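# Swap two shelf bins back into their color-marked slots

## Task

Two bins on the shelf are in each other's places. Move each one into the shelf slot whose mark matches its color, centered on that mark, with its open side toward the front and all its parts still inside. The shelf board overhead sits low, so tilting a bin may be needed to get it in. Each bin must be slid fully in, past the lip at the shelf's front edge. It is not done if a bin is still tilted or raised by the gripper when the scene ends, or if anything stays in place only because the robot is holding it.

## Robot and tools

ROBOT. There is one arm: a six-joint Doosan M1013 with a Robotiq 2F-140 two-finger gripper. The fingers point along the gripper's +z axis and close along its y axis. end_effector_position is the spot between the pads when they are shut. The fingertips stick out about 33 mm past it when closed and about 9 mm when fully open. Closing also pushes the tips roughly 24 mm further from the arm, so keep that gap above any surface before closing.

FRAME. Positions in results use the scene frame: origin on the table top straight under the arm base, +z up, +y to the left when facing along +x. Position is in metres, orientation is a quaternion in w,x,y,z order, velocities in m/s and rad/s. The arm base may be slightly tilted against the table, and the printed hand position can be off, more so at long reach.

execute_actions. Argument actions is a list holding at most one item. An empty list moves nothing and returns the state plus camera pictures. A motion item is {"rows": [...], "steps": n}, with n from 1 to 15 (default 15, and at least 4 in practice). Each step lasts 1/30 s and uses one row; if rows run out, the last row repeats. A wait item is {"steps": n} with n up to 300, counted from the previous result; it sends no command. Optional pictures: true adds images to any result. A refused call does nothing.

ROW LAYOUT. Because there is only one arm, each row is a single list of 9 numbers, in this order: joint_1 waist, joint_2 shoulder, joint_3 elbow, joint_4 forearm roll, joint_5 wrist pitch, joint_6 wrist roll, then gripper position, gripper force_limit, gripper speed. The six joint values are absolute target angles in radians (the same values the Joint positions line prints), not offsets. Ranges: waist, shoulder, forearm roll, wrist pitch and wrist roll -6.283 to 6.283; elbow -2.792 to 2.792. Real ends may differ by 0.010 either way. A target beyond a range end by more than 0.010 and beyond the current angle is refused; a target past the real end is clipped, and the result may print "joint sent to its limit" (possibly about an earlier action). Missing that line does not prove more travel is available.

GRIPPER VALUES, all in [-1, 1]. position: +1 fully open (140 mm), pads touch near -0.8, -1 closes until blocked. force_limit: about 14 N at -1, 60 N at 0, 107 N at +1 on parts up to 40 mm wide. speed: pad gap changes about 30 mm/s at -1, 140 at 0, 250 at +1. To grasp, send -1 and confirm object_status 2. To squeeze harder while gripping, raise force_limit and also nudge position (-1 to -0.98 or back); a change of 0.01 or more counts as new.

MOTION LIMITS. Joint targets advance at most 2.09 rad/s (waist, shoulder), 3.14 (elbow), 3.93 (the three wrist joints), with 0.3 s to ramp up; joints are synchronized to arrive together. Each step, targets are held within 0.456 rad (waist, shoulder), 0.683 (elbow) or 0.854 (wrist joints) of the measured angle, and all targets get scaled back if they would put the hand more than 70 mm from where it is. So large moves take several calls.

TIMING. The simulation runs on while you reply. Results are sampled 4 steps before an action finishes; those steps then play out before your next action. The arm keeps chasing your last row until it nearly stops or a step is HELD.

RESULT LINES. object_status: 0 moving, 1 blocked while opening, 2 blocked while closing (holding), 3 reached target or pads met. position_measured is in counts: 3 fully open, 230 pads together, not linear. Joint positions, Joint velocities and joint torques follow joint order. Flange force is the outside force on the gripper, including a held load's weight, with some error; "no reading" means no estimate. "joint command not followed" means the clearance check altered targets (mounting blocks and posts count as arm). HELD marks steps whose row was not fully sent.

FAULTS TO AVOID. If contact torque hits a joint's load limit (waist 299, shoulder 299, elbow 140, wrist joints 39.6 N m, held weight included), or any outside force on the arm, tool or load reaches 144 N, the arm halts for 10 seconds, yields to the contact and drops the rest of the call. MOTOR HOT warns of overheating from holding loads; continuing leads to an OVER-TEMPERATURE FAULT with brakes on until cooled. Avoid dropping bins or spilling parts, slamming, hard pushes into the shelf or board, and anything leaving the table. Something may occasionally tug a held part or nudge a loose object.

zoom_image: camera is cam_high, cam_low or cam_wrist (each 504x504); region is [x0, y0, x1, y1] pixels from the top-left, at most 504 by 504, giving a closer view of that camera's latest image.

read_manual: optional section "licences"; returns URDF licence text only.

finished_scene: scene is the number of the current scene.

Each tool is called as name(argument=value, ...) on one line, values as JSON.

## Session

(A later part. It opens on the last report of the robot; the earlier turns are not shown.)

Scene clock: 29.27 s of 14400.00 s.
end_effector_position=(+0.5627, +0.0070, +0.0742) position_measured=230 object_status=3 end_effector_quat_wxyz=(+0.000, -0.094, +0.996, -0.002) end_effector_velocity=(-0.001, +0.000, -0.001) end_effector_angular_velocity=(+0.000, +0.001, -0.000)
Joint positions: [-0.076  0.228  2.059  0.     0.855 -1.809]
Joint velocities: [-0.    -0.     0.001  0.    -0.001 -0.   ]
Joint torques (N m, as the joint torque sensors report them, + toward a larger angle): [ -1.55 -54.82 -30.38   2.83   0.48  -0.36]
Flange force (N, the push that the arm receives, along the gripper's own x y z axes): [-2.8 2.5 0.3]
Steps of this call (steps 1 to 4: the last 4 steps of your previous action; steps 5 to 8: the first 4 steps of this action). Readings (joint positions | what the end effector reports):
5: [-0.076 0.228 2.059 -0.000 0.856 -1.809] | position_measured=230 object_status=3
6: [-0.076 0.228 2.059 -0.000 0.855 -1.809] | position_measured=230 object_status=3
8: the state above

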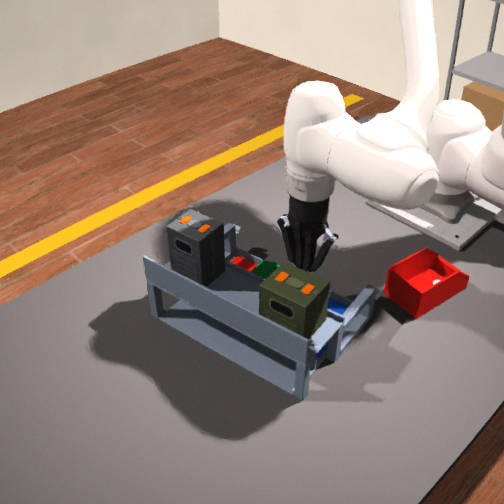

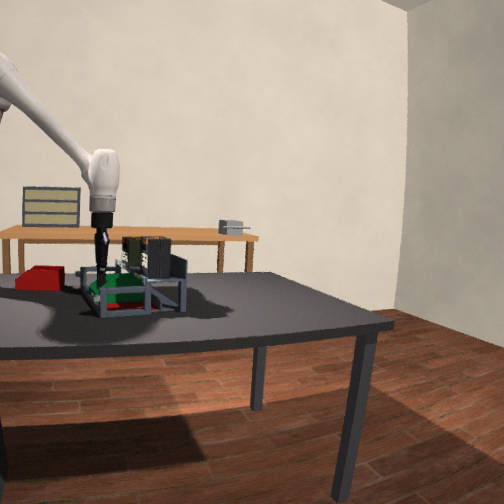

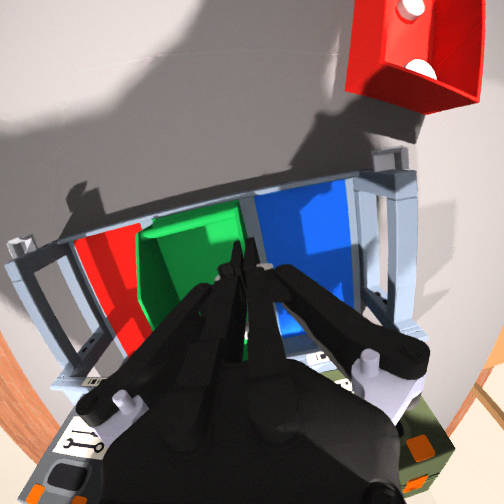

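execute_actions(actions=[{"rows":[[-0.0765,0.2277,2.059,0,0.8549,-1.809,-0.45,0.3,-0.5]],"steps":12}])

execute_actions(actions=[{"rows":[[-0.0765,0.18,2.021,0,0.94,-1.809,-0.45,0.3,-0.5],[-0.0765,0.18,2.021,0,0.94,-1.809,-0.45,0.3,-0.5],[-0.0765,0.18,2.021,0,0.94,-1.809,-0.45,0.3,-0.5],[-0.0765,0.12,1.98,0,1.04,-1.809,-0.45,0.3,-0.5]],"steps":15}], pictures=true)

execute_actions(actions=[{"rows":[[0.1,0.0,2.1,0,1.04,-1.55,-0.45,0.3,-0.5],[0.1,0.0,2.1,0,1.04,-1.55,-0.45,0.3,-0.5],[0.1,0.0,2.1,0,1.04,-1.55,-0.45,0.3,-0.5],[0.1,0.0,2.1,0,1.04,-1.55,-0.45,0.3,-0.5],[0.1,0.0,2.1,0,1.04,-1.55,-0.45,0.3,-0.5],[0.5348,-0.19,2.25,0,1.08,-0.838,-0.45,0.3,-0.5]],"steps":15}])

execute_actions(actions=[{"rows":[[0.5348,-0.17,2.27,0,1.04,-0.838,-0.45,0.3,-0.5]],"steps":15}])

execute_actions(actions=[{"rows":[[0.5348,-0.12,2.322,0,0.94,-0.838,-0.45,0.3,-0.5]],"steps":15}], pictures=true)

Scene clock: 29.83 s of 14400.00 s.
end_effector_position=(+0.5627, +0.0070, +0.0741) position_measured=201 object_status=0 end_effector_quat_wxyz=(+0.000, -0.094, +0.996, -0.002) end_effector_velocity=(+0.000, -0.000, +0.000) end_effector_angular_velocity=(+0.000, -0.000, -0.000)
Joint positions: [-0.077  0.228  2.059  0.     0.855 -1.809]
Joint velocities: [-0.     0.    -0.001  0.     0.     0.   ]
Joint torques (N m, as the joint torque sensors report them, + toward a larger angle): [ -0.19 -51.91 -29.46   2.44   0.47   0.04]
Flange force (N, the push that the arm receives, along the gripper's own x y z axes): [0.2 -0.2 -3.9]
Steps of this call (steps 1 to 4: the last 4 steps of your previous action; steps 5 to 9: the robot went on to your last target; steps 10 to 17: the first 8 steps of this action). Readings (joint positions | what the end effector reports):
10: [-0.076 0.228 2.059 0.000 0.855 -1.809] | position_measured=230 object_status=0
11: [-0.076 0.228 2.059 0.000 0.855 -1.809] | position_measured=230 object_status=0
13: [-0.077 0.228 2.059 0.000 0.855 -1.809] | position_measured=219 object_status=0
17: the state above

Scene clock: 30.33 s of 14400.00 s.
end_effector_position=(+0.5581, +0.0075, +0.1704) position_measured=186 object_status=3 end_effector_quat_wxyz=(+0.001, -0.094, +0.996, -0.002) end_effector_velocity=(-0.000, -0.000, +0.000) end_effector_angular_velocity=(-0.000, +0.001, -0.000)
Joint positions: [-0.077  0.12   1.98   0.     1.04  -1.809]
Joint velocities: [-0.     0.    -0.001 -0.     0.002  0.   ]
Joint torques (N m, as the joint torque sensors report them, + toward a larger angle): [ -3.07 -54.09 -34.61   3.17   0.42   0.15]
Flange force (N, the push that the arm receives, along the gripper's own x y z axes): [-9.7 4.4 0.1]
Steps of this call (steps 1 to 4: the last 4 steps of your previous action; steps 5 to 15: the first 11 steps of this action). Readings (joint positions | what the end effector reports):
5: [-0.077 0.228 2.059 0.000 0.855 -1.809] | position_measured=186 object_status=0
6: [-0.077 0.224 2.057 0.000 0.862 -1.809] | position_measured=186 object_status=0
8: [-0.077 0.197 2.034 0.000 0.911 -1.809] | position_measured=186 object_status=0
12: [-0.077 0.126 1.984 0.000 1.029 -1.809] | position_measured=186 object_status=3
15: the state above

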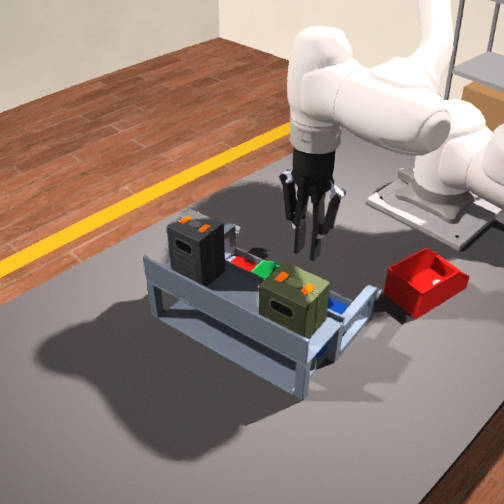

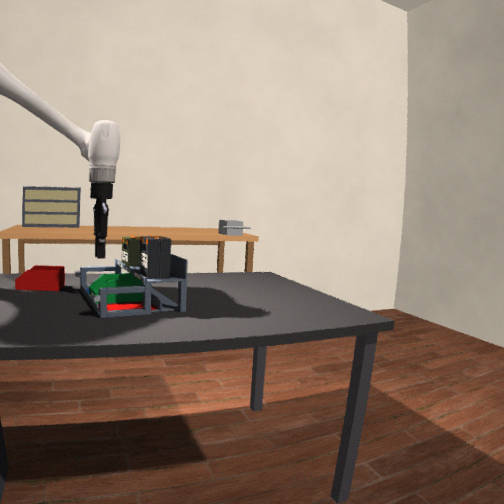

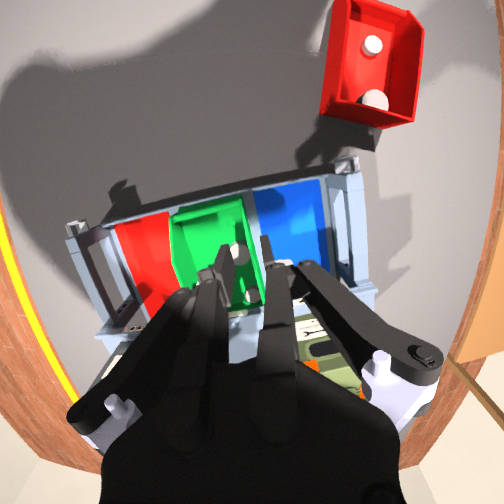

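Scene clock: 30.83 s of 14400.00 s.
end_effector_position=(+0.4668, +0.1174, +0.1794) position_measured=186 object_status=3 end_effector_quat_wxyz=(+0.002, -0.024, +1.000, -0.001) end_effector_velocity=(-0.320, +0.358, +0.027) end_effector_angular_velocity=(+0.005, +0.000, -0.466)
Joint positions: [ 0.146 -0.01   2.1    0.     1.049 -1.446]
Joint velocities: [ 0.849 -0.39   0.326  0.     0.066  1.315]
Joint torques (N m, as the joint torque sensors report them, + toward a larger angle): [ -3.17 -29.19 -33.57   2.81   0.5   -0.07]
Flange force (N, the push that the arm receives, along the gripper's own x y z axes): [6.3 2.9 -6.4]
Steps of this call (steps 1 to 4: the last 4 steps of your previous action; steps 5 to 15: the first 11 steps of this action). Readings (joint positions | what the end effector reports):
5: [-0.076 0.120 1.980 0.000 1.040 -1.809] | position_measured=186 object_status=3
6: [-0.072 0.118 1.982 0.000 1.040 -1.804] | position_measured=186 object_status=3
8: [-0.042 0.097 2.004 0.000 1.040 -1.758] | position_measured=186 object_status=3
12: [0.062 0.031 2.066 0.000 1.041 -1.587] | position_measured=186 object_status=3
15: the state above

Scene clock: 31.33 s of 14400.00 s.
end_effector_position=(+0.3017, +0.2312, +0.1650) position_measured=186 object_status=3 end_effector_quat_wxyz=(+0.001, +0.085, +0.996, -0.001) end_effector_velocity=(-0.013, +0.008, -0.002) end_effector_angular_velocity=(+0.002, -0.003, -0.018)
Joint positions: [ 0.535 -0.17   2.27  -0.     1.04  -0.839]
Joint velocities: [ 0.036 -0.01   0.011 -0.    -0.005  0.055]
Joint torques (N m, as the joint torque sensors report them, + toward a larger angle): [-17.96  -1.42 -40.22   3.09   0.19   0.44]
Flange force (N, the push that the arm receives, along the gripper's own x y z axes): [5.5 10.1 -2.8]
Steps of this call (steps 1 to 4: the last 4 steps of your previous action; steps 5 to 15: the first 11 steps of this action). Readings (joint positions | what the end effector reports):
5: [0.293 -0.078 2.157 0.000 1.060 -1.217] | position_measured=186 object_status=3
6: [0.323 -0.091 2.169 0.000 1.061 -1.169] | position_measured=186 object_status=3
8: [0.384 -0.113 2.199 0.000 1.056 -1.074] | position_measured=186 object_status=3
12: [0.501 -0.157 2.254 0.000 1.044 -0.891] | position_measured=186 object_status=3
15: the state above

Scene clock: 31.83 s of 14400.00 s.
end_effector_position=(+0.3005, +0.2304, +0.1216) position_measured=186 object_status=3 end_effector_quat_wxyz=(+0.000, +0.085, +0.996, -0.002) end_effector_velocity=(+0.001, +0.000, +0.000) end_effector_angular_velocity=(+0.001, -0.001, -0.000)
Joint positions: [ 0.535 -0.12   2.322 -0.     0.94  -0.838]
Joint velocities: [-0.     0.    -0.001  0.    -0.001 -0.   ]
Joint torques (N m, as the joint torque sensors report them, + toward a larger angle): [ -1.62 -21.18 -32.48   2.82   0.91  -0.01]
Flange force (N, the push that the arm receives, along the gripper's own x y z axes): [1.1 4.7 0.7]
Steps of this call (steps 1 to 4: the last 4 steps of your previous action; steps 5 to 15: the first 11 steps of this action). Readings (joint positions | what the end effector reports):
5: [0.535 -0.170 2.270 -0.000 1.040 -0.838] | position_measured=186 object_status=3
6: [0.535 -0.167 2.274 -0.000 1.032 -0.838] | position_measured=186 object_status=3
8: [0.535 -0.140 2.302 -0.000 0.979 -0.838] | position_measured=186 object_status=3
12: [0.535 -0.120 2.322 -0.000 0.940 -0.838] | position_measured=186 object_status=3
15: the state above

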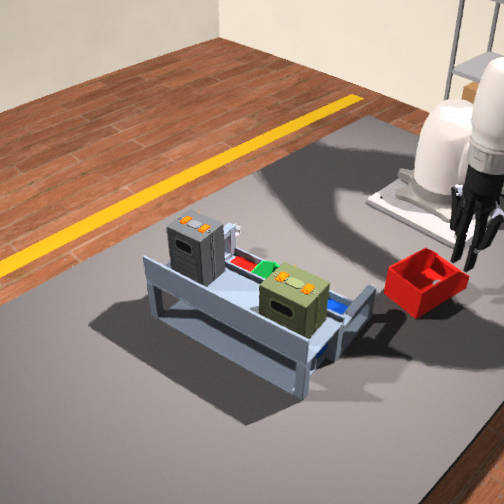

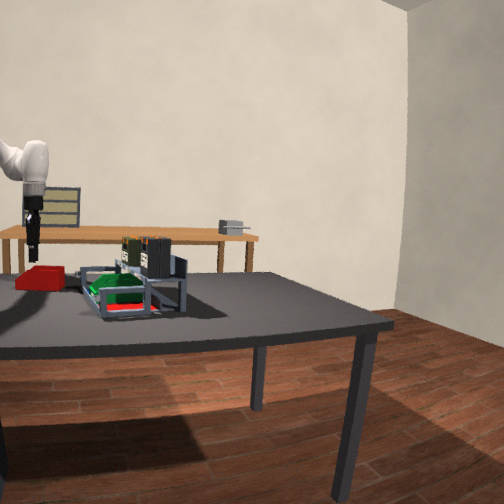

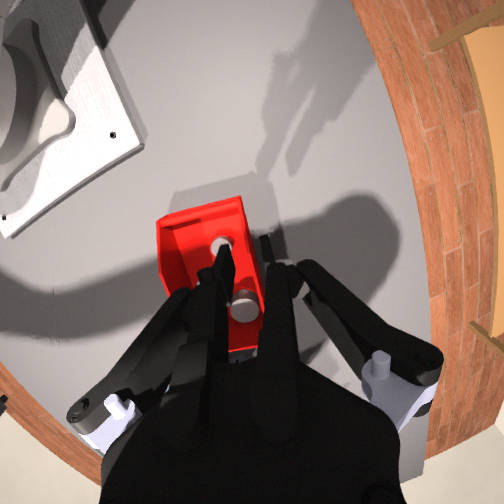

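execute_actions(actions=[{"rows":[[0.5348,-0.088,2.347,0,0.8826,-0.838,-0.5,0.3,-0.5],[0.5348,-0.088,2.347,0,0.8826,-0.838,-0.5,0.3,-0.5],[0.5348,-0.088,2.347,0,0.8826,-0.838,-0.5,0.3,-0.5],[0.5348,-0.088,2.347,0,0.8826,-0.838,-0.5,0.3,-0.5],[0.5348,-0.055,2.372,0,0.8246,-0.838,-0.5,0.3,-0.5],[0.5348,-0.055,2.372,0,0.8246,-0.838,-0.5,0.3,-0.5],[0.5348,-0.055,2.372,0,0.8246,-0.838,-0.5,0.3,-0.5],[0.5348,-0.055,2.372,0,0.8246,-0.838,-0.5,0.3,-0.5],[0.5348,-0.041,2.38,0,0.8026,-0.838,-0.5,0.3,-0.5]],"steps":15}])

execute_actions(actions=[{"rows":[[0.5348,-0.041,2.38,0,0.8026,-0.838,-1,0.3,-0.5]],"steps":15}], pictures=true)

Scene clock: 32.37 s of 14400.00 s.
end_effector_position=(+0.3002, +0.2300, +0.0690) position_measured=192 object_status=0 end_effector_quat_wxyz=(+0.001, +0.085, +0.996, -0.002) end_effector_velocity=(-0.008, -0.005, -0.094) end_effector_angular_velocity=(-0.014, +0.023, -0.000)
Joint positions: [ 0.535 -0.044  2.378  0.     0.808 -0.838]
Joint velocities: [ 0.     0.15   0.093  0.001 -0.216 -0.001]
Joint torques (N m, as the joint torque sensors report them, + toward a larger angle): [ -1.68 -36.59 -30.5    3.04   1.01   0.09]
Flange force (N, the push that the arm receives, along the gripper's own x y z axes): [1.2 11.1 5.7]
Steps of this call (steps 1 to 4: the last 4 steps of your previous action; step 5: the robot went on to your last target; steps 6 to 16: the first 11 steps of this action). Readings (joint positions | what the end effector reports):
6: [0.535 -0.120 2.322 -0.000 0.940 -0.838] | position_measured=186 object_status=0
7: [0.535 -0.116 2.325 0.000 0.933 -0.838] | position_measured=188 object_status=0
9: [0.535 -0.094 2.343 0.000 0.894 -0.838] | position_measured=192 object_status=0
13: [0.535 -0.061 2.368 0.000 0.835 -0.838] | position_measured=192 object_status=0
16: the state above

Scene clock: 32.87 s of 14400.00 s.
end_effector_position=(+0.3003, +0.2300, +0.0671) position_measured=230 object_status=0 end_effector_quat_wxyz=(+0.001, +0.085, +0.996, -0.002) end_effector_velocity=(+0.000, +0.000, +0.000) end_effector_angular_velocity=(+0.000, -0.001, -0.000)
Joint positions: [ 0.535 -0.041  2.38  -0.     0.803 -0.838]
Joint velocities: [ 0.    -0.001  0.    -0.    -0.     0.   ]
Joint torques (N m, as the joint torque sensors report them, + toward a larger angle): [  0.32 -20.17 -21.57   2.38  -0.31  -0.33]
Flange force (N, the push that the arm receives, along the gripper's own x y z axes): [-2.7 2.7 -17.7]
Steps of this call (steps 1 to 4: the last 4 steps of your previous action; steps 5 to 15: the first 11 steps of this action). Readings (joint positions | what the end effector reports):
5: [0.535 -0.041 2.380 0.000 0.803 -0.838] | position_measured=192 object_status=0
6: [0.535 -0.041 2.380 0.000 0.803 -0.838] | position_measured=194 object_status=0
8: [0.535 -0.041 2.380 0.000 0.803 -0.838] | position_measured=203 object_status=0
12: [0.535 -0.041 2.380 -0.000 0.803 -0.838] | position_measured=221 object_status=0
15: the state above

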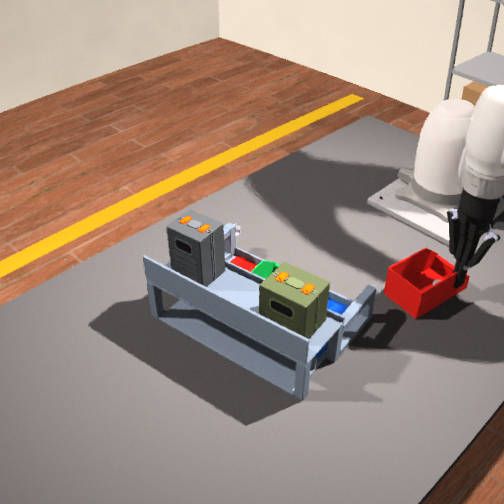

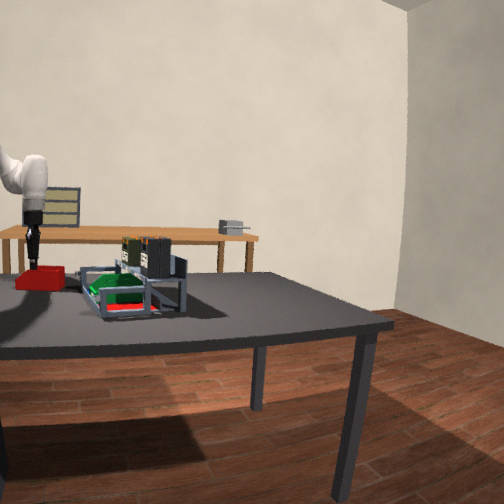

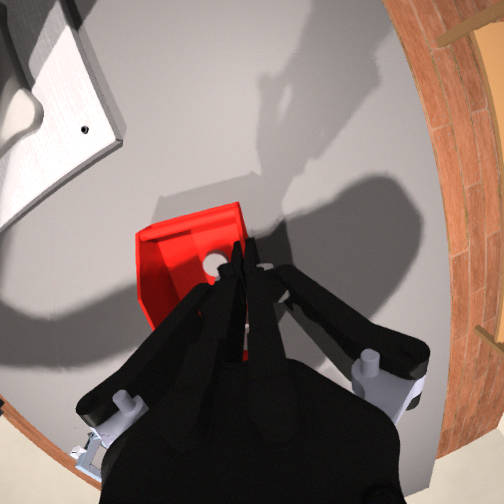

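Lift and carry.

execute_actions(actions=[{"rows":[[0.5348,-0.055,2.372,0,0.8246,-0.838,-1,0.3,-0.5],[0.5348,-0.055,2.372,0,0.8246,-0.838,-1,0.3,-0.5],[0.5348,-0.055,2.372,0,0.8246,-0.838,-1,0.3,-0.5],[0.5348,-0.088,2.347,0,0.8826,-0.838,-1,0.3,-0.5],[0.5348,-0.088,2.347,0,0.8826,-0.838,-1,0.3,-0.5],[0.5348,-0.088,2.347,0,0.8826,-0.838,-1,0.3,-0.5],[0.5348,-0.12,2.322,0,0.94,-0.838,-1,0.3,-0.5],[0.5348,-0.12,2.322,0,0.94,-0.838,-1,0.3,-0.5],[0.5348,-0.12,2.322,0,0.94,-0.838,-1,0.3,-0.5],[0.5348,-0.145,2.296,0,0.99,-0.838,-1,0.3,-0.5],[0.5348,-0.145,2.296,0,0.99,-0.838,-1,0.3,-0.5],[0.5348,-0.145,2.296,0,0.99,-0.838,-1,0.3,-0.5],[0.5348,-0.17,2.27,0,1.04,-0.838,-1,0.3,-0.5]],"steps":15}])

execute_actions(actions=[{"rows":[[0.5,-0.17,2.265,0,1.047,-0.89,-1,0.3,-0.5],[0.47,-0.17,2.26,0,1.055,-0.93,-1,0.3,-0.5],[0.44,-0.165,2.25,0,1.065,-0.97,-1,0.3,-0.5],[0.41,-0.16,2.245,0,1.07,-1.01,-1,0.3,-0.5],[0.38,-0.155,2.24,0,1.075,-1.05,-1,0.3,-0.5],[0.35,-0.15,2.235,0,1.08,-1.095,-1,0.3,-0.5],[0.32,-0.145,2.23,0,1.085,-1.14,-1,0.3,-0.5],[0.29,-0.14,2.225,0,1.09,-1.18,-1,0.3,-0.5],[0.26,-0.135,2.22,0,1.095,-1.22,-1,0.3,-0.5],[0.23,-0.13,2.215,0,1.1,-1.26,-1,0.3,-0.5],[0.2,-0.12,2.205,0,1.105,-1.305,-1,0.3,-0.5],[0.17,-0.11,2.195,0,1.11,-1.35,-1,0.3,-0.5],[0.14,-0.1,2.185,0,1.115,-1.39,-1,0.3,-0.5],[0.11,-0.09,2.175,0,1.12,-1.43,-1,0.3,-0.5],[0.08,-0.075,2.165,0,1.125,-1.47,-1,0.3,-0.5]],"steps":15}])

execute_actions(actions=[{"rows":[[0.05,-0.06,2.15,-0.005,1.13,-1.515,-1,0.3,-0.5],[0.02,-0.045,2.135,-0.01,1.135,-1.56,-1,0.3,-0.5],[-0.01,-0.03,2.12,-0.015,1.14,-1.6,-1,0.3,-0.5],[-0.04,-0.015,2.105,-0.02,1.145,-1.64,-1,0.3,-0.5],[-0.07,0,2.09,-0.025,1.15,-1.685,-1,0.3,-0.5],[-0.1,0.015,2.075,-0.03,1.155,-1.73,-1,0.3,-0.5],[-0.13,0.03,2.06,-0.035,1.16,-1.77,-1,0.3,-0.5],[-0.16,0.045,2.045,-0.04,1.165,-1.81,-1,0.3,-0.5],[-0.19,0.06,2.03,-0.045,1.17,-1.85,-1,0.3,-0.5],[-0.22,0.075,2.015,-0.05,1.175,-1.895,-1,0.3,-0.5],[-0.25,0.09,2.0,-0.056,1.178,-1.94,-1,0.3,-0.5],[-0.27,0.1,1.99,-0.061,1.18,-1.965,-1,0.3,-0.5],[-0.283,0.11,1.98,-0.064,1.18,-1.981,-1,0.3,-0.5]],"steps":15}])

execute_actions(actions=[{"rows":[[-0.283,0.11,1.98,-0.064,1.18,-1.981,-1,0.3,-0.5],[-0.283,0.131,1.992,-0.066,1.145,-1.981,-1,0.3,-0.5],[-0.283,0.131,1.992,-0.066,1.145,-1.981,-1,0.3,-0.5],[-0.283,0.131,1.992,-0.066,1.145,-1.981,-1,0.3,-0.5],[-0.283,0.152,2.005,-0.067,1.11,-1.981,-1,0.3,-0.5],[-0.283,0.152,2.005,-0.067,1.11,-1.981,-1,0.3,-0.5],[-0.283,0.152,2.005,-0.067,1.11,-1.981,-1,0.3,-0.5],[-0.28,0.178,2.014,-0.068,1.076,-1.978,-1,0.3,-0.5],[-0.28,0.178,2.014,-0.068,1.076,-1.978,-1,0.3,-0.5],[-0.28,0.178,2.014,-0.068,1.076,-1.978,-1,0.3,-0.5],[-0.2772,0.203,2.0231,-0.0686,1.0423,-1.9756,-1,0.3,-0.5]],"steps":15}])

execute_actions(actions=[{"rows":[[-0.2772,0.203,2.0231,-0.0686,1.0423,-1.9756,-1,0.3,-0.5]],"steps":6}], pictures=true)

Scene clock: 33.77 s of 14400.00 s.
end_effector_position=(+0.3003, +0.2304, +0.1262) position_measured=230 object_status=3 end_effector_quat_wxyz=(+0.000, +0.085, +0.996, -0.002) end_effector_velocity=(-0.008, -0.004, +0.254) end_effector_angular_velocity=(-0.023, +0.037, +0.000)
Joint positions: [ 0.535 -0.126  2.317 -0.     0.952 -0.838]
Joint velocities: [ 0.    -0.314 -0.298  0.     0.656 -0.   ]
Joint torques (N m, as the joint torque sensors report them, + toward a larger angle): [ -1.42 -46.55 -47.19   3.25  -0.17  -0.03]
Flange force (N, the push that the arm receives, along the gripper's own x y z axes): [4.0 12.1 8.9]
Steps of this call (steps 1 to 4: the last 4 steps of your previous action; steps 5 to 15: the robot went on to your last target; step 16: nothing new was sent; steps 17 to 27: the first 11 steps of this action). Readings (joint positions | what the end effector reports):
17: [0.535 -0.041 2.380 -0.000 0.803 -0.838] | position_measured=230 object_status=3
18: [0.535 -0.044 2.379 -0.000 0.808 -0.838] | position_measured=230 object_status=3
20: [0.535 -0.054 2.372 -0.000 0.824 -0.838] | position_measured=230 object_status=3
24: [0.535 -0.094 2.342 -0.000 0.894 -0.838] | position_measured=230 object_status=3
27: the state above

Scene clock: 34.27 s of 14400.00 s.
end_effector_position=(+0.3567, +0.1583, +0.1754) position_measured=230 object_status=3 end_effector_quat_wxyz=(-0.014, +0.039, +0.999, -0.007) end_effector_velocity=(+0.180, -0.300, +0.013) end_effector_angular_velocity=(-0.016, +0.161, +0.320)
Joint positions: [ 0.3   -0.142  2.227 -0.     1.088 -1.164]
Joint velocities: [-0.879  0.159 -0.151 -0.     0.148 -1.199]
Joint torques (N m, as the joint torque sensors report them, + toward a larger angle): [ -4.29 -24.1  -34.5    3.03   0.46   0.48]
Flange force (N, the push that the arm receives, along the gripper's own x y z axes): [-0.9 10.2 1.1]
Steps of this call (steps 1 to 4: the last 4 steps of your previous action; steps 5 to 15: the first 11 steps of this action). Readings (joint positions | what the end effector reports):
5: [0.535 -0.168 2.272 -0.000 1.035 -0.838] | position_measured=230 object_status=3
6: [0.531 -0.170 2.269 -0.000 1.041 -0.843] | position_measured=230 object_status=3
8: [0.502 -0.170 2.263 -0.000 1.050 -0.887] | position_measured=230 object_status=3
12: [0.389 -0.159 2.242 -0.000 1.073 -1.041] | position_measured=230 object_status=3
15: the state above

Scene clock: 34.77 s of 14400.00 s.
end_effector_position=(+0.4698, -0.0282, +0.1815) position_measured=230 object_status=3 end_effector_quat_wxyz=(-0.056, -0.057, +0.997, -0.009) end_effector_velocity=(+0.179, -0.452, -0.001) end_effector_angular_velocity=(+0.019, +0.174, +0.384)
Joint positions: [-0.138  0.034  2.056 -0.036  1.161 -1.78 ]
Joint velocities: [-0.821  0.409 -0.407 -0.141  0.135 -1.147]
Joint torques (N m, as the joint torque sensors report them, + toward a larger angle): [ -3.   -38.49 -32.89   2.37   0.67  -0.38]
Flange force (N, the push that the arm receives, along the gripper's own x y z axes): [-1.5 4.0 -2.6]
Steps of this call (steps 1 to 4: the last 4 steps of your previous action; steps 5 to 15: the first 11 steps of this action). Readings (joint positions | what the end effector reports):
5: [0.151 -0.102 2.188 -0.000 1.113 -1.373] | position_measured=230 object_status=3
6: [0.121 -0.090 2.177 -0.000 1.118 -1.414] | position_measured=230 object_status=3
8: [0.062 -0.064 2.153 -0.002 1.128 -1.499] | position_measured=230 object_status=3
12: [-0.054 -0.007 2.097 -0.021 1.147 -1.663] | position_measured=230 object_status=3
15: the state above

Scene clock: 35.27 s of 14400.00 s.
end_effector_position=(+0.5090, -0.1163, +0.1268) position_measured=230 object_status=3 end_effector_quat_wxyz=(-0.069, -0.095, +0.993, -0.008) end_effector_velocity=(+0.029, +0.006, -0.141) end_effector_angular_velocity=(+0.007, +0.028, +0.009)
Joint positions: [-0.28   0.176  2.014 -0.068  1.079 -1.979]
Joint velocities: [ 0.025  0.199  0.065 -0.006 -0.234  0.033]
Joint torques (N m, as the joint torque sensors report them, + toward a larger angle): [ -0.18 -85.11 -46.06   3.77   0.47   0.25]
Flange force (N, the push that the arm receives, along the gripper's own x y z axes): [0.1 6.5 -0.6]
Steps of this call (steps 1 to 4: the last 4 steps of your previous action; steps 5 to 15: the first 11 steps of this action). Readings (joint positions | what the end effector reports):
5: [-0.264 0.100 1.991 -0.060 1.178 -1.955] | position_measured=230 object_status=3
6: [-0.277 0.107 1.984 -0.063 1.179 -1.972] | position_measured=230 object_status=3
8: [-0.283 0.124 1.986 -0.065 1.160 -1.981] | position_measured=230 object_status=3
12: [-0.283 0.151 2.005 -0.067 1.112 -1.981] | position_measured=230 object_status=3
15: the state above

Scene clock: 35.47 s of 14400.00 s.
end_effector_position=(+0.5137, -0.1156, +0.1071) position_measured=230 object_status=3 end_effector_quat_wxyz=(-0.069, -0.096, +0.993, -0.008) end_effector_velocity=(+0.002, -0.000, +0.000) end_effector_angular_velocity=(-0.001, -0.004, -0.002)
Joint positions: [-0.277  0.203  2.023 -0.069  1.042 -1.976]
Joint velocities: [ 0.    -0.    -0.001  0.    -0.003  0.002]
Joint torques (N m, as the joint torque sensors report them, + toward a larger angle): [ -0.24 -53.98 -31.22   3.05   0.41  -0.06]
Flange force (N, the push that the arm receives, along the gripper's own x y z axes): [-1.9 -0.3 -3.6]
Steps of this call (steps 1 to 4: the last 4 steps of your previous action; steps 5 to 6: the first 2 steps of this action). Readings (joint positions | what the end effector reports):
5: [-0.277 0.203 2.023 -0.069 1.042 -1.976] | position_measured=230 object_status=3
6: the state above

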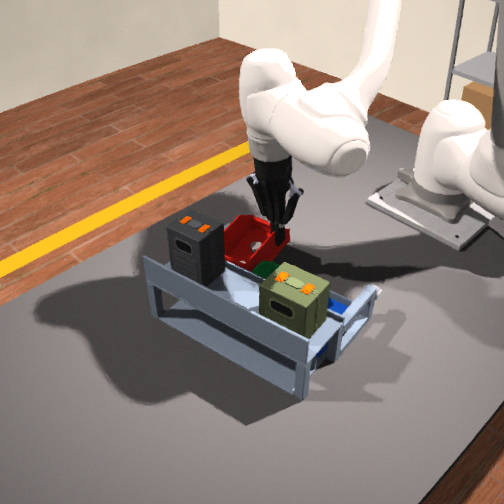

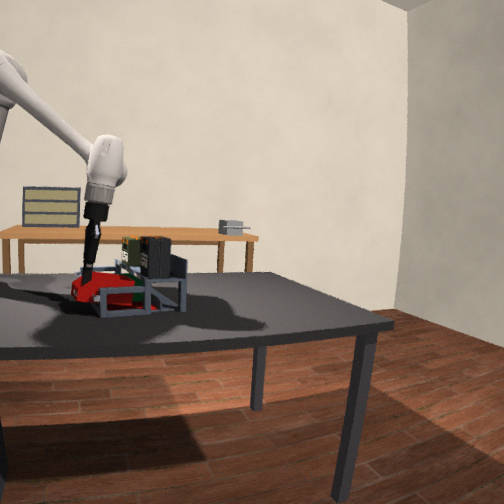

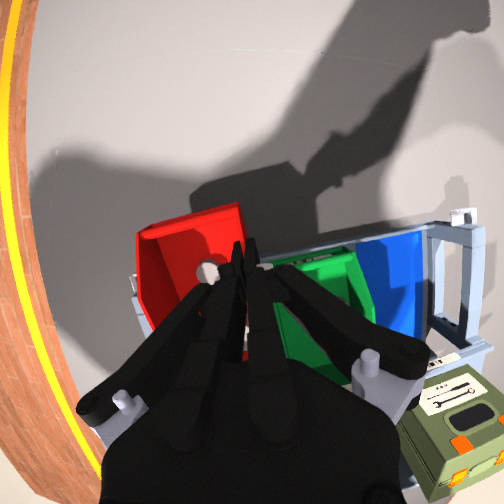

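execute_actions(actions=[{"rows":[[-0.264,0.2327,1.9946,-0.067,1.042,-1.964,-1,0.3,-0.5],[-0.264,0.2327,1.9946,-0.067,1.042,-1.964,-1,0.3,-0.5],[-0.264,0.2327,1.9946,-0.067,1.042,-1.964,-1,0.3,-0.5],[-0.264,0.2327,1.9946,-0.067,1.042,-1.964,-1,0.3,-0.5],[-0.2515,0.2618,1.9656,-0.065,1.0424,-1.952,-1,0.3,-0.5],[-0.2515,0.2618,1.9656,-0.065,1.0424,-1.952,-1,0.3,-0.5],[-0.2515,0.2618,1.9656,-0.065,1.0424,-1.952,-1,0.3,-0.5],[-0.2515,0.2618,1.9656,-0.065,1.0424,-1.952,-1,0.3,-0.5],[-0.2395,0.29,1.9347,-0.063,1.0457,-1.941,-1,0.3,-0.5],[-0.2395,0.29,1.9347,-0.063,1.0457,-1.941,-1,0.3,-0.5],[-0.2395,0.29,1.9347,-0.063,1.0457,-1.941,-1,0.3,-0.5],[-0.2274,0.3186,1.904,-0.061,1.0486,-1.93,-1,0.3,-0.5]],"steps":15}])

execute_actions(actions=[{"rows":[[-0.2274,0.3186,1.904,-0.061,1.0486,-1.93,-1,0.3,-0.5]],"steps":8}])

execute_actions(actions=[{"rows":[[-0.235,0.306,1.929,-0.045,1.004,-1.945,-1,0.3,-0.5],[-0.235,0.306,1.929,-0.045,1.004,-1.945,-1,0.3,-0.5],[-0.235,0.306,1.929,-0.045,1.004,-1.945,-1,0.3,-0.5],[-0.235,0.306,1.929,-0.045,1.004,-1.945,-1,0.3,-0.5],[-0.243,0.2935,1.954,-0.03,0.959,-1.961,-1,0.3,-0.5],[-0.243,0.2935,1.954,-0.03,0.959,-1.961,-1,0.3,-0.5],[-0.243,0.2935,1.954,-0.03,0.959,-1.961,-1,0.3,-0.5],[-0.243,0.2935,1.954,-0.03,0.959,-1.961,-1,0.3,-0.5],[-0.251,0.281,1.979,-0.015,0.914,-1.976,-1,0.3,-0.5],[-0.251,0.281,1.979,-0.015,0.914,-1.976,-1,0.3,-0.5],[-0.251,0.281,1.979,-0.015,0.914,-1.976,-1,0.3,-0.5],[-0.2587,0.2685,2.004,0,0.8691,-1.9917,-1,0.3,-0.5]],"steps":15}])

execute_actions(actions=[{"rows":[[-0.2587,0.2685,2.004,0,0.8691,-1.9917,-1,0.3,-0.5]],"steps":8}], pictures=true)

Scene clock: 36.20 s of 14400.00 s.
end_effector_position=(+0.5601, -0.1073, +0.0966) position_measured=230 object_status=3 end_effector_quat_wxyz=(-0.069, -0.096, +0.993, -0.008) end_effector_velocity=(+0.237, +0.041, -0.041) end_effector_angular_velocity=(+0.004, -0.023, -0.010)
Joint positions: [-0.245  0.276  1.95  -0.064  1.044 -1.946]
Joint velocities: [ 0.144  0.346 -0.389  0.033  0.029  0.134]
Joint torques (N m, as the joint torque sensors report them, + toward a larger angle): [ -0.85 -36.65 -36.97   3.73  -0.44   0.29]
Flange force (N, the push that the arm receives, along the gripper's own x y z axes): [-5.1 -0.1 -0.8]
Steps of this call (steps 1 to 4: the last 4 steps of your previous action; steps 5 to 11: the robot went on to your last target; steps 12 to 22: the first 11 steps of this action). Readings (joint positions | what the end effector reports):
12: [-0.277 0.203 2.023 -0.069 1.042 -1.976] | position_measured=230 object_status=3
13: [-0.275 0.207 2.019 -0.069 1.042 -1.974] | position_measured=230 object_status=3
15: [-0.266 0.228 1.999 -0.067 1.042 -1.966] | position_measured=230 object_status=3
19: [-0.253 0.257 1.970 -0.065 1.042 -1.954] | position_measured=230 object_status=3
22: the state above

Scene clock: 36.47 s of 14400.00 s.
end_effector_position=(+0.5873, -0.1016, +0.0903) position_measured=230 object_status=3 end_effector_quat_wxyz=(-0.069, -0.096, +0.993, -0.008) end_effector_velocity=(+0.001, -0.000, +0.000) end_effector_angular_velocity=(-0.001, -0.001, +0.000)
Joint positions: [-0.227  0.319  1.904 -0.061  1.049 -1.93 ]
Joint velocities: [ 0.     0.    -0.001 -0.001  0.     0.   ]
Joint torques (N m, as the joint torque sensors report them, + toward a larger angle): [ -3.14 -62.49 -30.38   3.01   0.48  -0.22]
Flange force (N, the push that the arm receives, along the gripper's own x y z axes): [-2.4 4.1 -4.2]
Steps of this call (steps 1 to 4: the last 4 steps of your previous action; steps 5 to 8: the first 4 steps of this action). Readings (joint positions | what the end effector reports):
5: [-0.228 0.318 1.904 -0.061 1.049 -1.930] | position_measured=230 object_status=3
6: [-0.227 0.319 1.904 -0.061 1.049 -1.930] | position_measured=230 object_status=3
8: the state above

Scene clock: 36.97 s of 14400.00 s.
end_effector_position=(+0.5851, -0.1013, +0.0793) position_measured=230 object_status=3 end_effector_quat_wxyz=(-0.024, -0.096, +0.995, -0.003) end_effector_velocity=(-0.023, -0.005, -0.050) end_effector_angular_velocity=(+0.064, -0.403, -0.012)
Joint positions: [-0.248  0.286  1.968 -0.021  0.933 -1.97 ]
Joint velocities: [-0.098 -0.157  0.321  0.174 -0.547 -0.187]
Joint torques (N m, as the joint torque sensors report them, + toward a larger angle): [ -1.52 -58.34 -25.49   2.44   0.72  -0.08]
Flange force (N, the push that the arm receives, along the gripper's own x y z axes): [10.2 4.6 -10.1]
Steps of this call (steps 1 to 4: the last 4 steps of your previous action; steps 5 to 15: the first 11 steps of this action). Readings (joint positions | what the end effector reports):
5: [-0.227 0.319 1.904 -0.061 1.049 -1.930] | position_measured=230 object_status=3
6: [-0.228 0.317 1.908 -0.058 1.041 -1.931] | position_measured=230 object_status=3
8: [-0.234 0.308 1.926 -0.047 1.009 -1.943] | position_measured=230 object_status=3
12: [-0.242 0.295 1.951 -0.032 0.964 -1.959] | position_measured=230 object_status=3
15: the state above

Scene clock: 37.23 s of 14400.00 s.
end_effector_position=(+0.5835, -0.1019, +0.0743) position_measured=230 object_status=3 end_effector_quat_wxyz=(+0.000, -0.095, +0.996, -0.002) end_effector_velocity=(-0.001, -0.000, -0.001) end_effector_angular_velocity=(-0.000, +0.001, +0.002)
Joint positions: [-0.259  0.269  2.004 -0.     0.869 -1.992]
Joint velocities: [-0.     0.001  0.001 -0.001 -0.001 -0.001]
Joint torques (N m, as the joint torque sensors report them, + toward a larger angle): [ -1.51 -62.21 -31.8    2.7    0.18  -0.09]
Flange force (N, the push that the arm receives, along the gripper's own x y z axes): [-5.0 0.4 4.0]
Steps of this call (steps 1 to 4: the last 4 steps of your previous action; steps 5 to 8: the first 4 steps of this action). Readings (joint positions | what the end effector reports):
5: [-0.259 0.269 2.004 -0.000 0.870 -1.991] | position_measured=230 object_status=3
6: [-0.259 0.269 2.004 -0.000 0.869 -1.992] | position_measured=230 object_status=3
8: the state above

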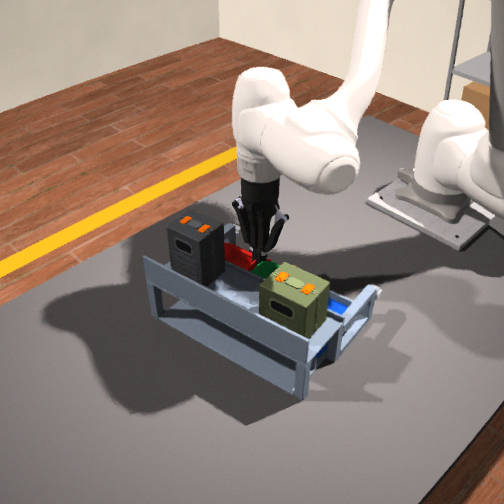

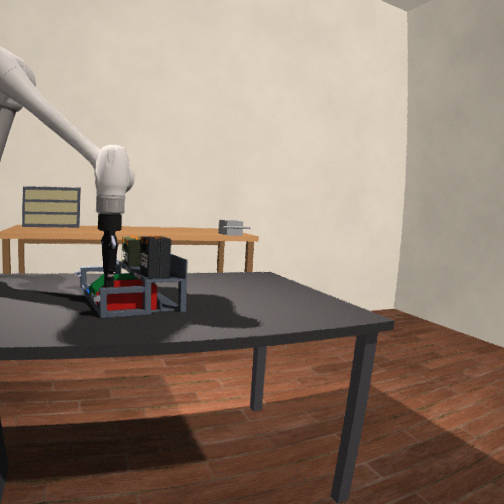

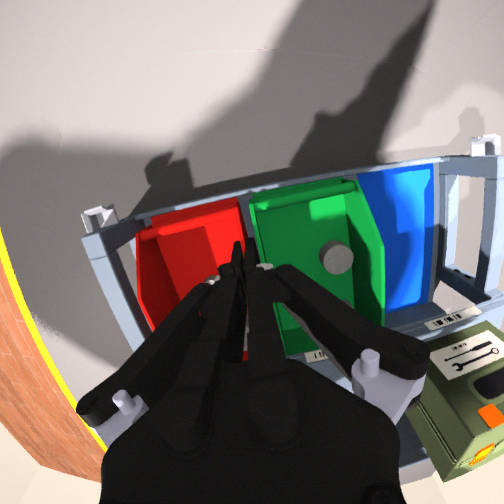

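Open only slightly (neighbour is close).

execute_actions(actions=[{"rows":[[-0.2587,0.2685,2.004,0,0.8691,-1.9917,-0.68,0.3,-0.5]],"steps":12}])

execute_actions(actions=[{"rows":[[-0.2587,0.245,1.986,0,0.9106,-1.9917,-0.68,0.3,-0.5],[-0.2587,0.245,1.986,0,0.9106,-1.9917,-0.68,0.3,-0.5],[-0.2587,0.245,1.986,0,0.9106,-1.9917,-0.68,0.3,-0.5],[-0.2587,0.22,1.966,0,0.9556,-1.9917,-0.68,0.3,-0.5],[-0.2587,0.22,1.966,0,0.9556,-1.9917,-0.68,0.3,-0.5],[-0.2587,0.22,1.966,0,0.9556,-1.9917,-0.68,0.3,-0.5],[-0.2587,0.16,1.925,0,1.056,-1.9917,-0.68,0.3,-0.5]],"steps":15}])

execute_actions(actions=[])

zoom_image(camera="cam_wrist", region=[100,130,420,350])

Scene clock: 37.70 s of 14400.00 s.
end_effector_position=(+0.5835, -0.1019, +0.0744) position_measured=214 object_status=0 end_effector_quat_wxyz=(+0.000, -0.095, +0.996, -0.002) end_effector_velocity=(-0.000, +0.000, -0.000) end_effector_angular_velocity=(+0.000, +0.001, -0.001)
Joint positions: [-0.259  0.268  2.004  0.     0.869 -1.992]
Joint velocities: [-0.     0.001  0.     0.     0.     0.001]
Joint torques (N m, as the joint torque sensors report them, + toward a larger angle): [ -0.92 -56.13 -28.84   3.02   0.63   0.46]
Flange force (N, the push that the arm receives, along the gripper's own x y z axes): [-1.6 -0.3 -4.2]
Steps of this call (steps 1 to 4: the last 4 steps of your previous action; steps 5 to 6: the robot went on to your last target; steps 7 to 14: the first 8 steps of this action). Readings (joint positions | what the end effector reports):
7: [-0.259 0.269 2.004 -0.000 0.869 -1.992] | position_measured=230 object_status=0
8: [-0.259 0.269 2.004 0.000 0.869 -1.992] | position_measured=230 object_status=0
10: [-0.259 0.268 2.004 0.000 0.869 -1.992] | position_measured=219 object_status=0
14: the state above

Scene clock: 38.20 s of 14400.00 s.
end_effector_position=(+0.5795, -0.1007, +0.1680) position_measured=214 object_status=3 end_effector_quat_wxyz=(+0.001, -0.095, +0.996, -0.002) end_effector_velocity=(-0.041, +0.011, +0.285) end_effector_angular_velocity=(-0.005, -0.021, -0.001)
Joint positions: [-0.259  0.167  1.93   0.     1.043 -1.992]
Joint velocities: [-0.    -0.32  -0.201  0.     0.5    0.001]
Joint torques (N m, as the joint torque sensors report them, + toward a larger angle): [-10.02   5.84 -10.83   0.17   0.11  -0.14]
Flange force (N, the push that the arm receives, along the gripper's own x y z axes): [0.9 7.5 -4.9]
Steps of this call (steps 1 to 4: the last 4 steps of your previous action; steps 5 to 15: the first 11 steps of this action). Readings (joint positions | what the end effector reports):
5: [-0.259 0.268 2.004 0.000 0.869 -1.992] | position_measured=214 object_status=0
6: [-0.259 0.265 2.002 0.000 0.876 -1.992] | position_measured=214 object_status=3
8: [-0.259 0.247 1.987 0.000 0.906 -1.992] | position_measured=214 object_status=3
12: [-0.259 0.214 1.962 0.000 0.965 -1.992] | position_measured=214 object_status=3
15: the state above

Scene clock: 38.33 s of 14400.00 s.
end_effector_position=(+0.5779, -0.1003, +0.1747) position_measured=214 object_status=3 end_effector_quat_wxyz=(+0.001, -0.095, +0.996, -0.002) end_effector_velocity=(-0.001, +0.000, -0.002) end_effector_angular_velocity=(+0.002, +0.006, -0.001)
Joint positions: [-0.259  0.16   1.925  0.     1.056 -1.992]
Joint velocities: [-0.     0.004  0.     0.     0.002  0.001]
Joint torques (N m, as the joint torque sensors report them, + toward a larger angle): [ -5.59 -46.89 -31.99   3.04   0.95   0.24]
Flange force (N, the push that the arm receives, along the gripper's own x y z axes): [-5.0 6.0 -3.0]
Kept back: nothing.
Steps of this call (steps 1 to 4: the last 4 steps of your previous action). Readings (joint positions | what the end effector reports):
1: [-0.259 0.161 1.925 0.000 1.054 -1.992] | position_measured=214 object_status=3
2: [-0.259 0.160 1.925 0.000 1.056 -1.992] | position_measured=214 object_status=3
4: the state above

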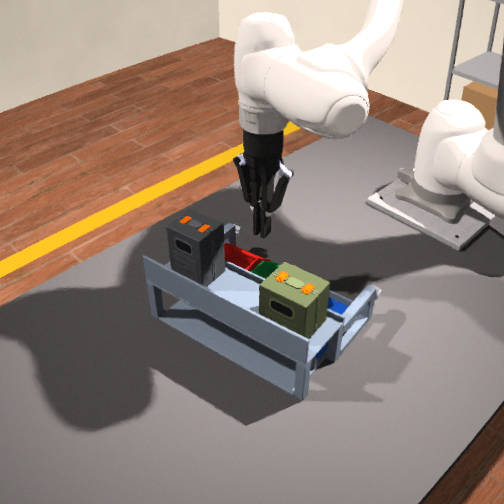

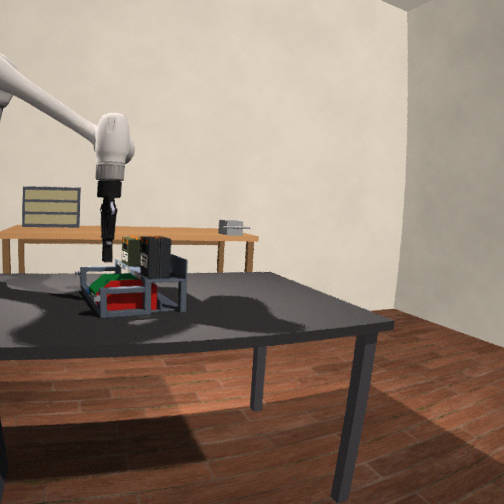

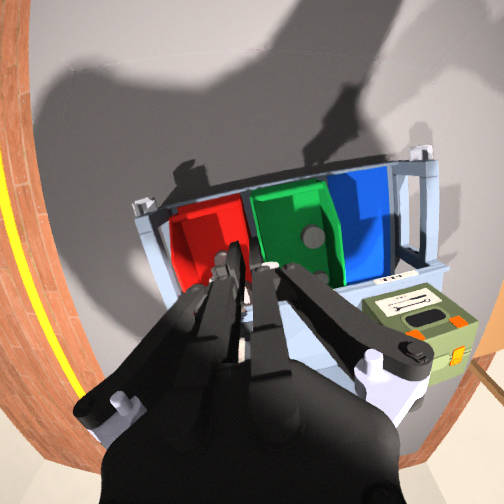

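Region (100, 130, 420, 350) of cam_wrist's 504x504 image, scaled by 1.575, with more detail than that image has; it fills the top 346 rows of this view, and the rest is white.

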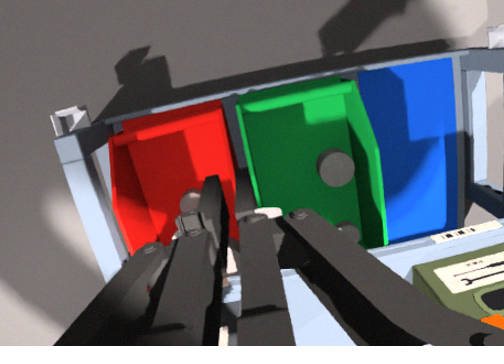

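finished_scene(scene=2)

The scene is finished: the task was done.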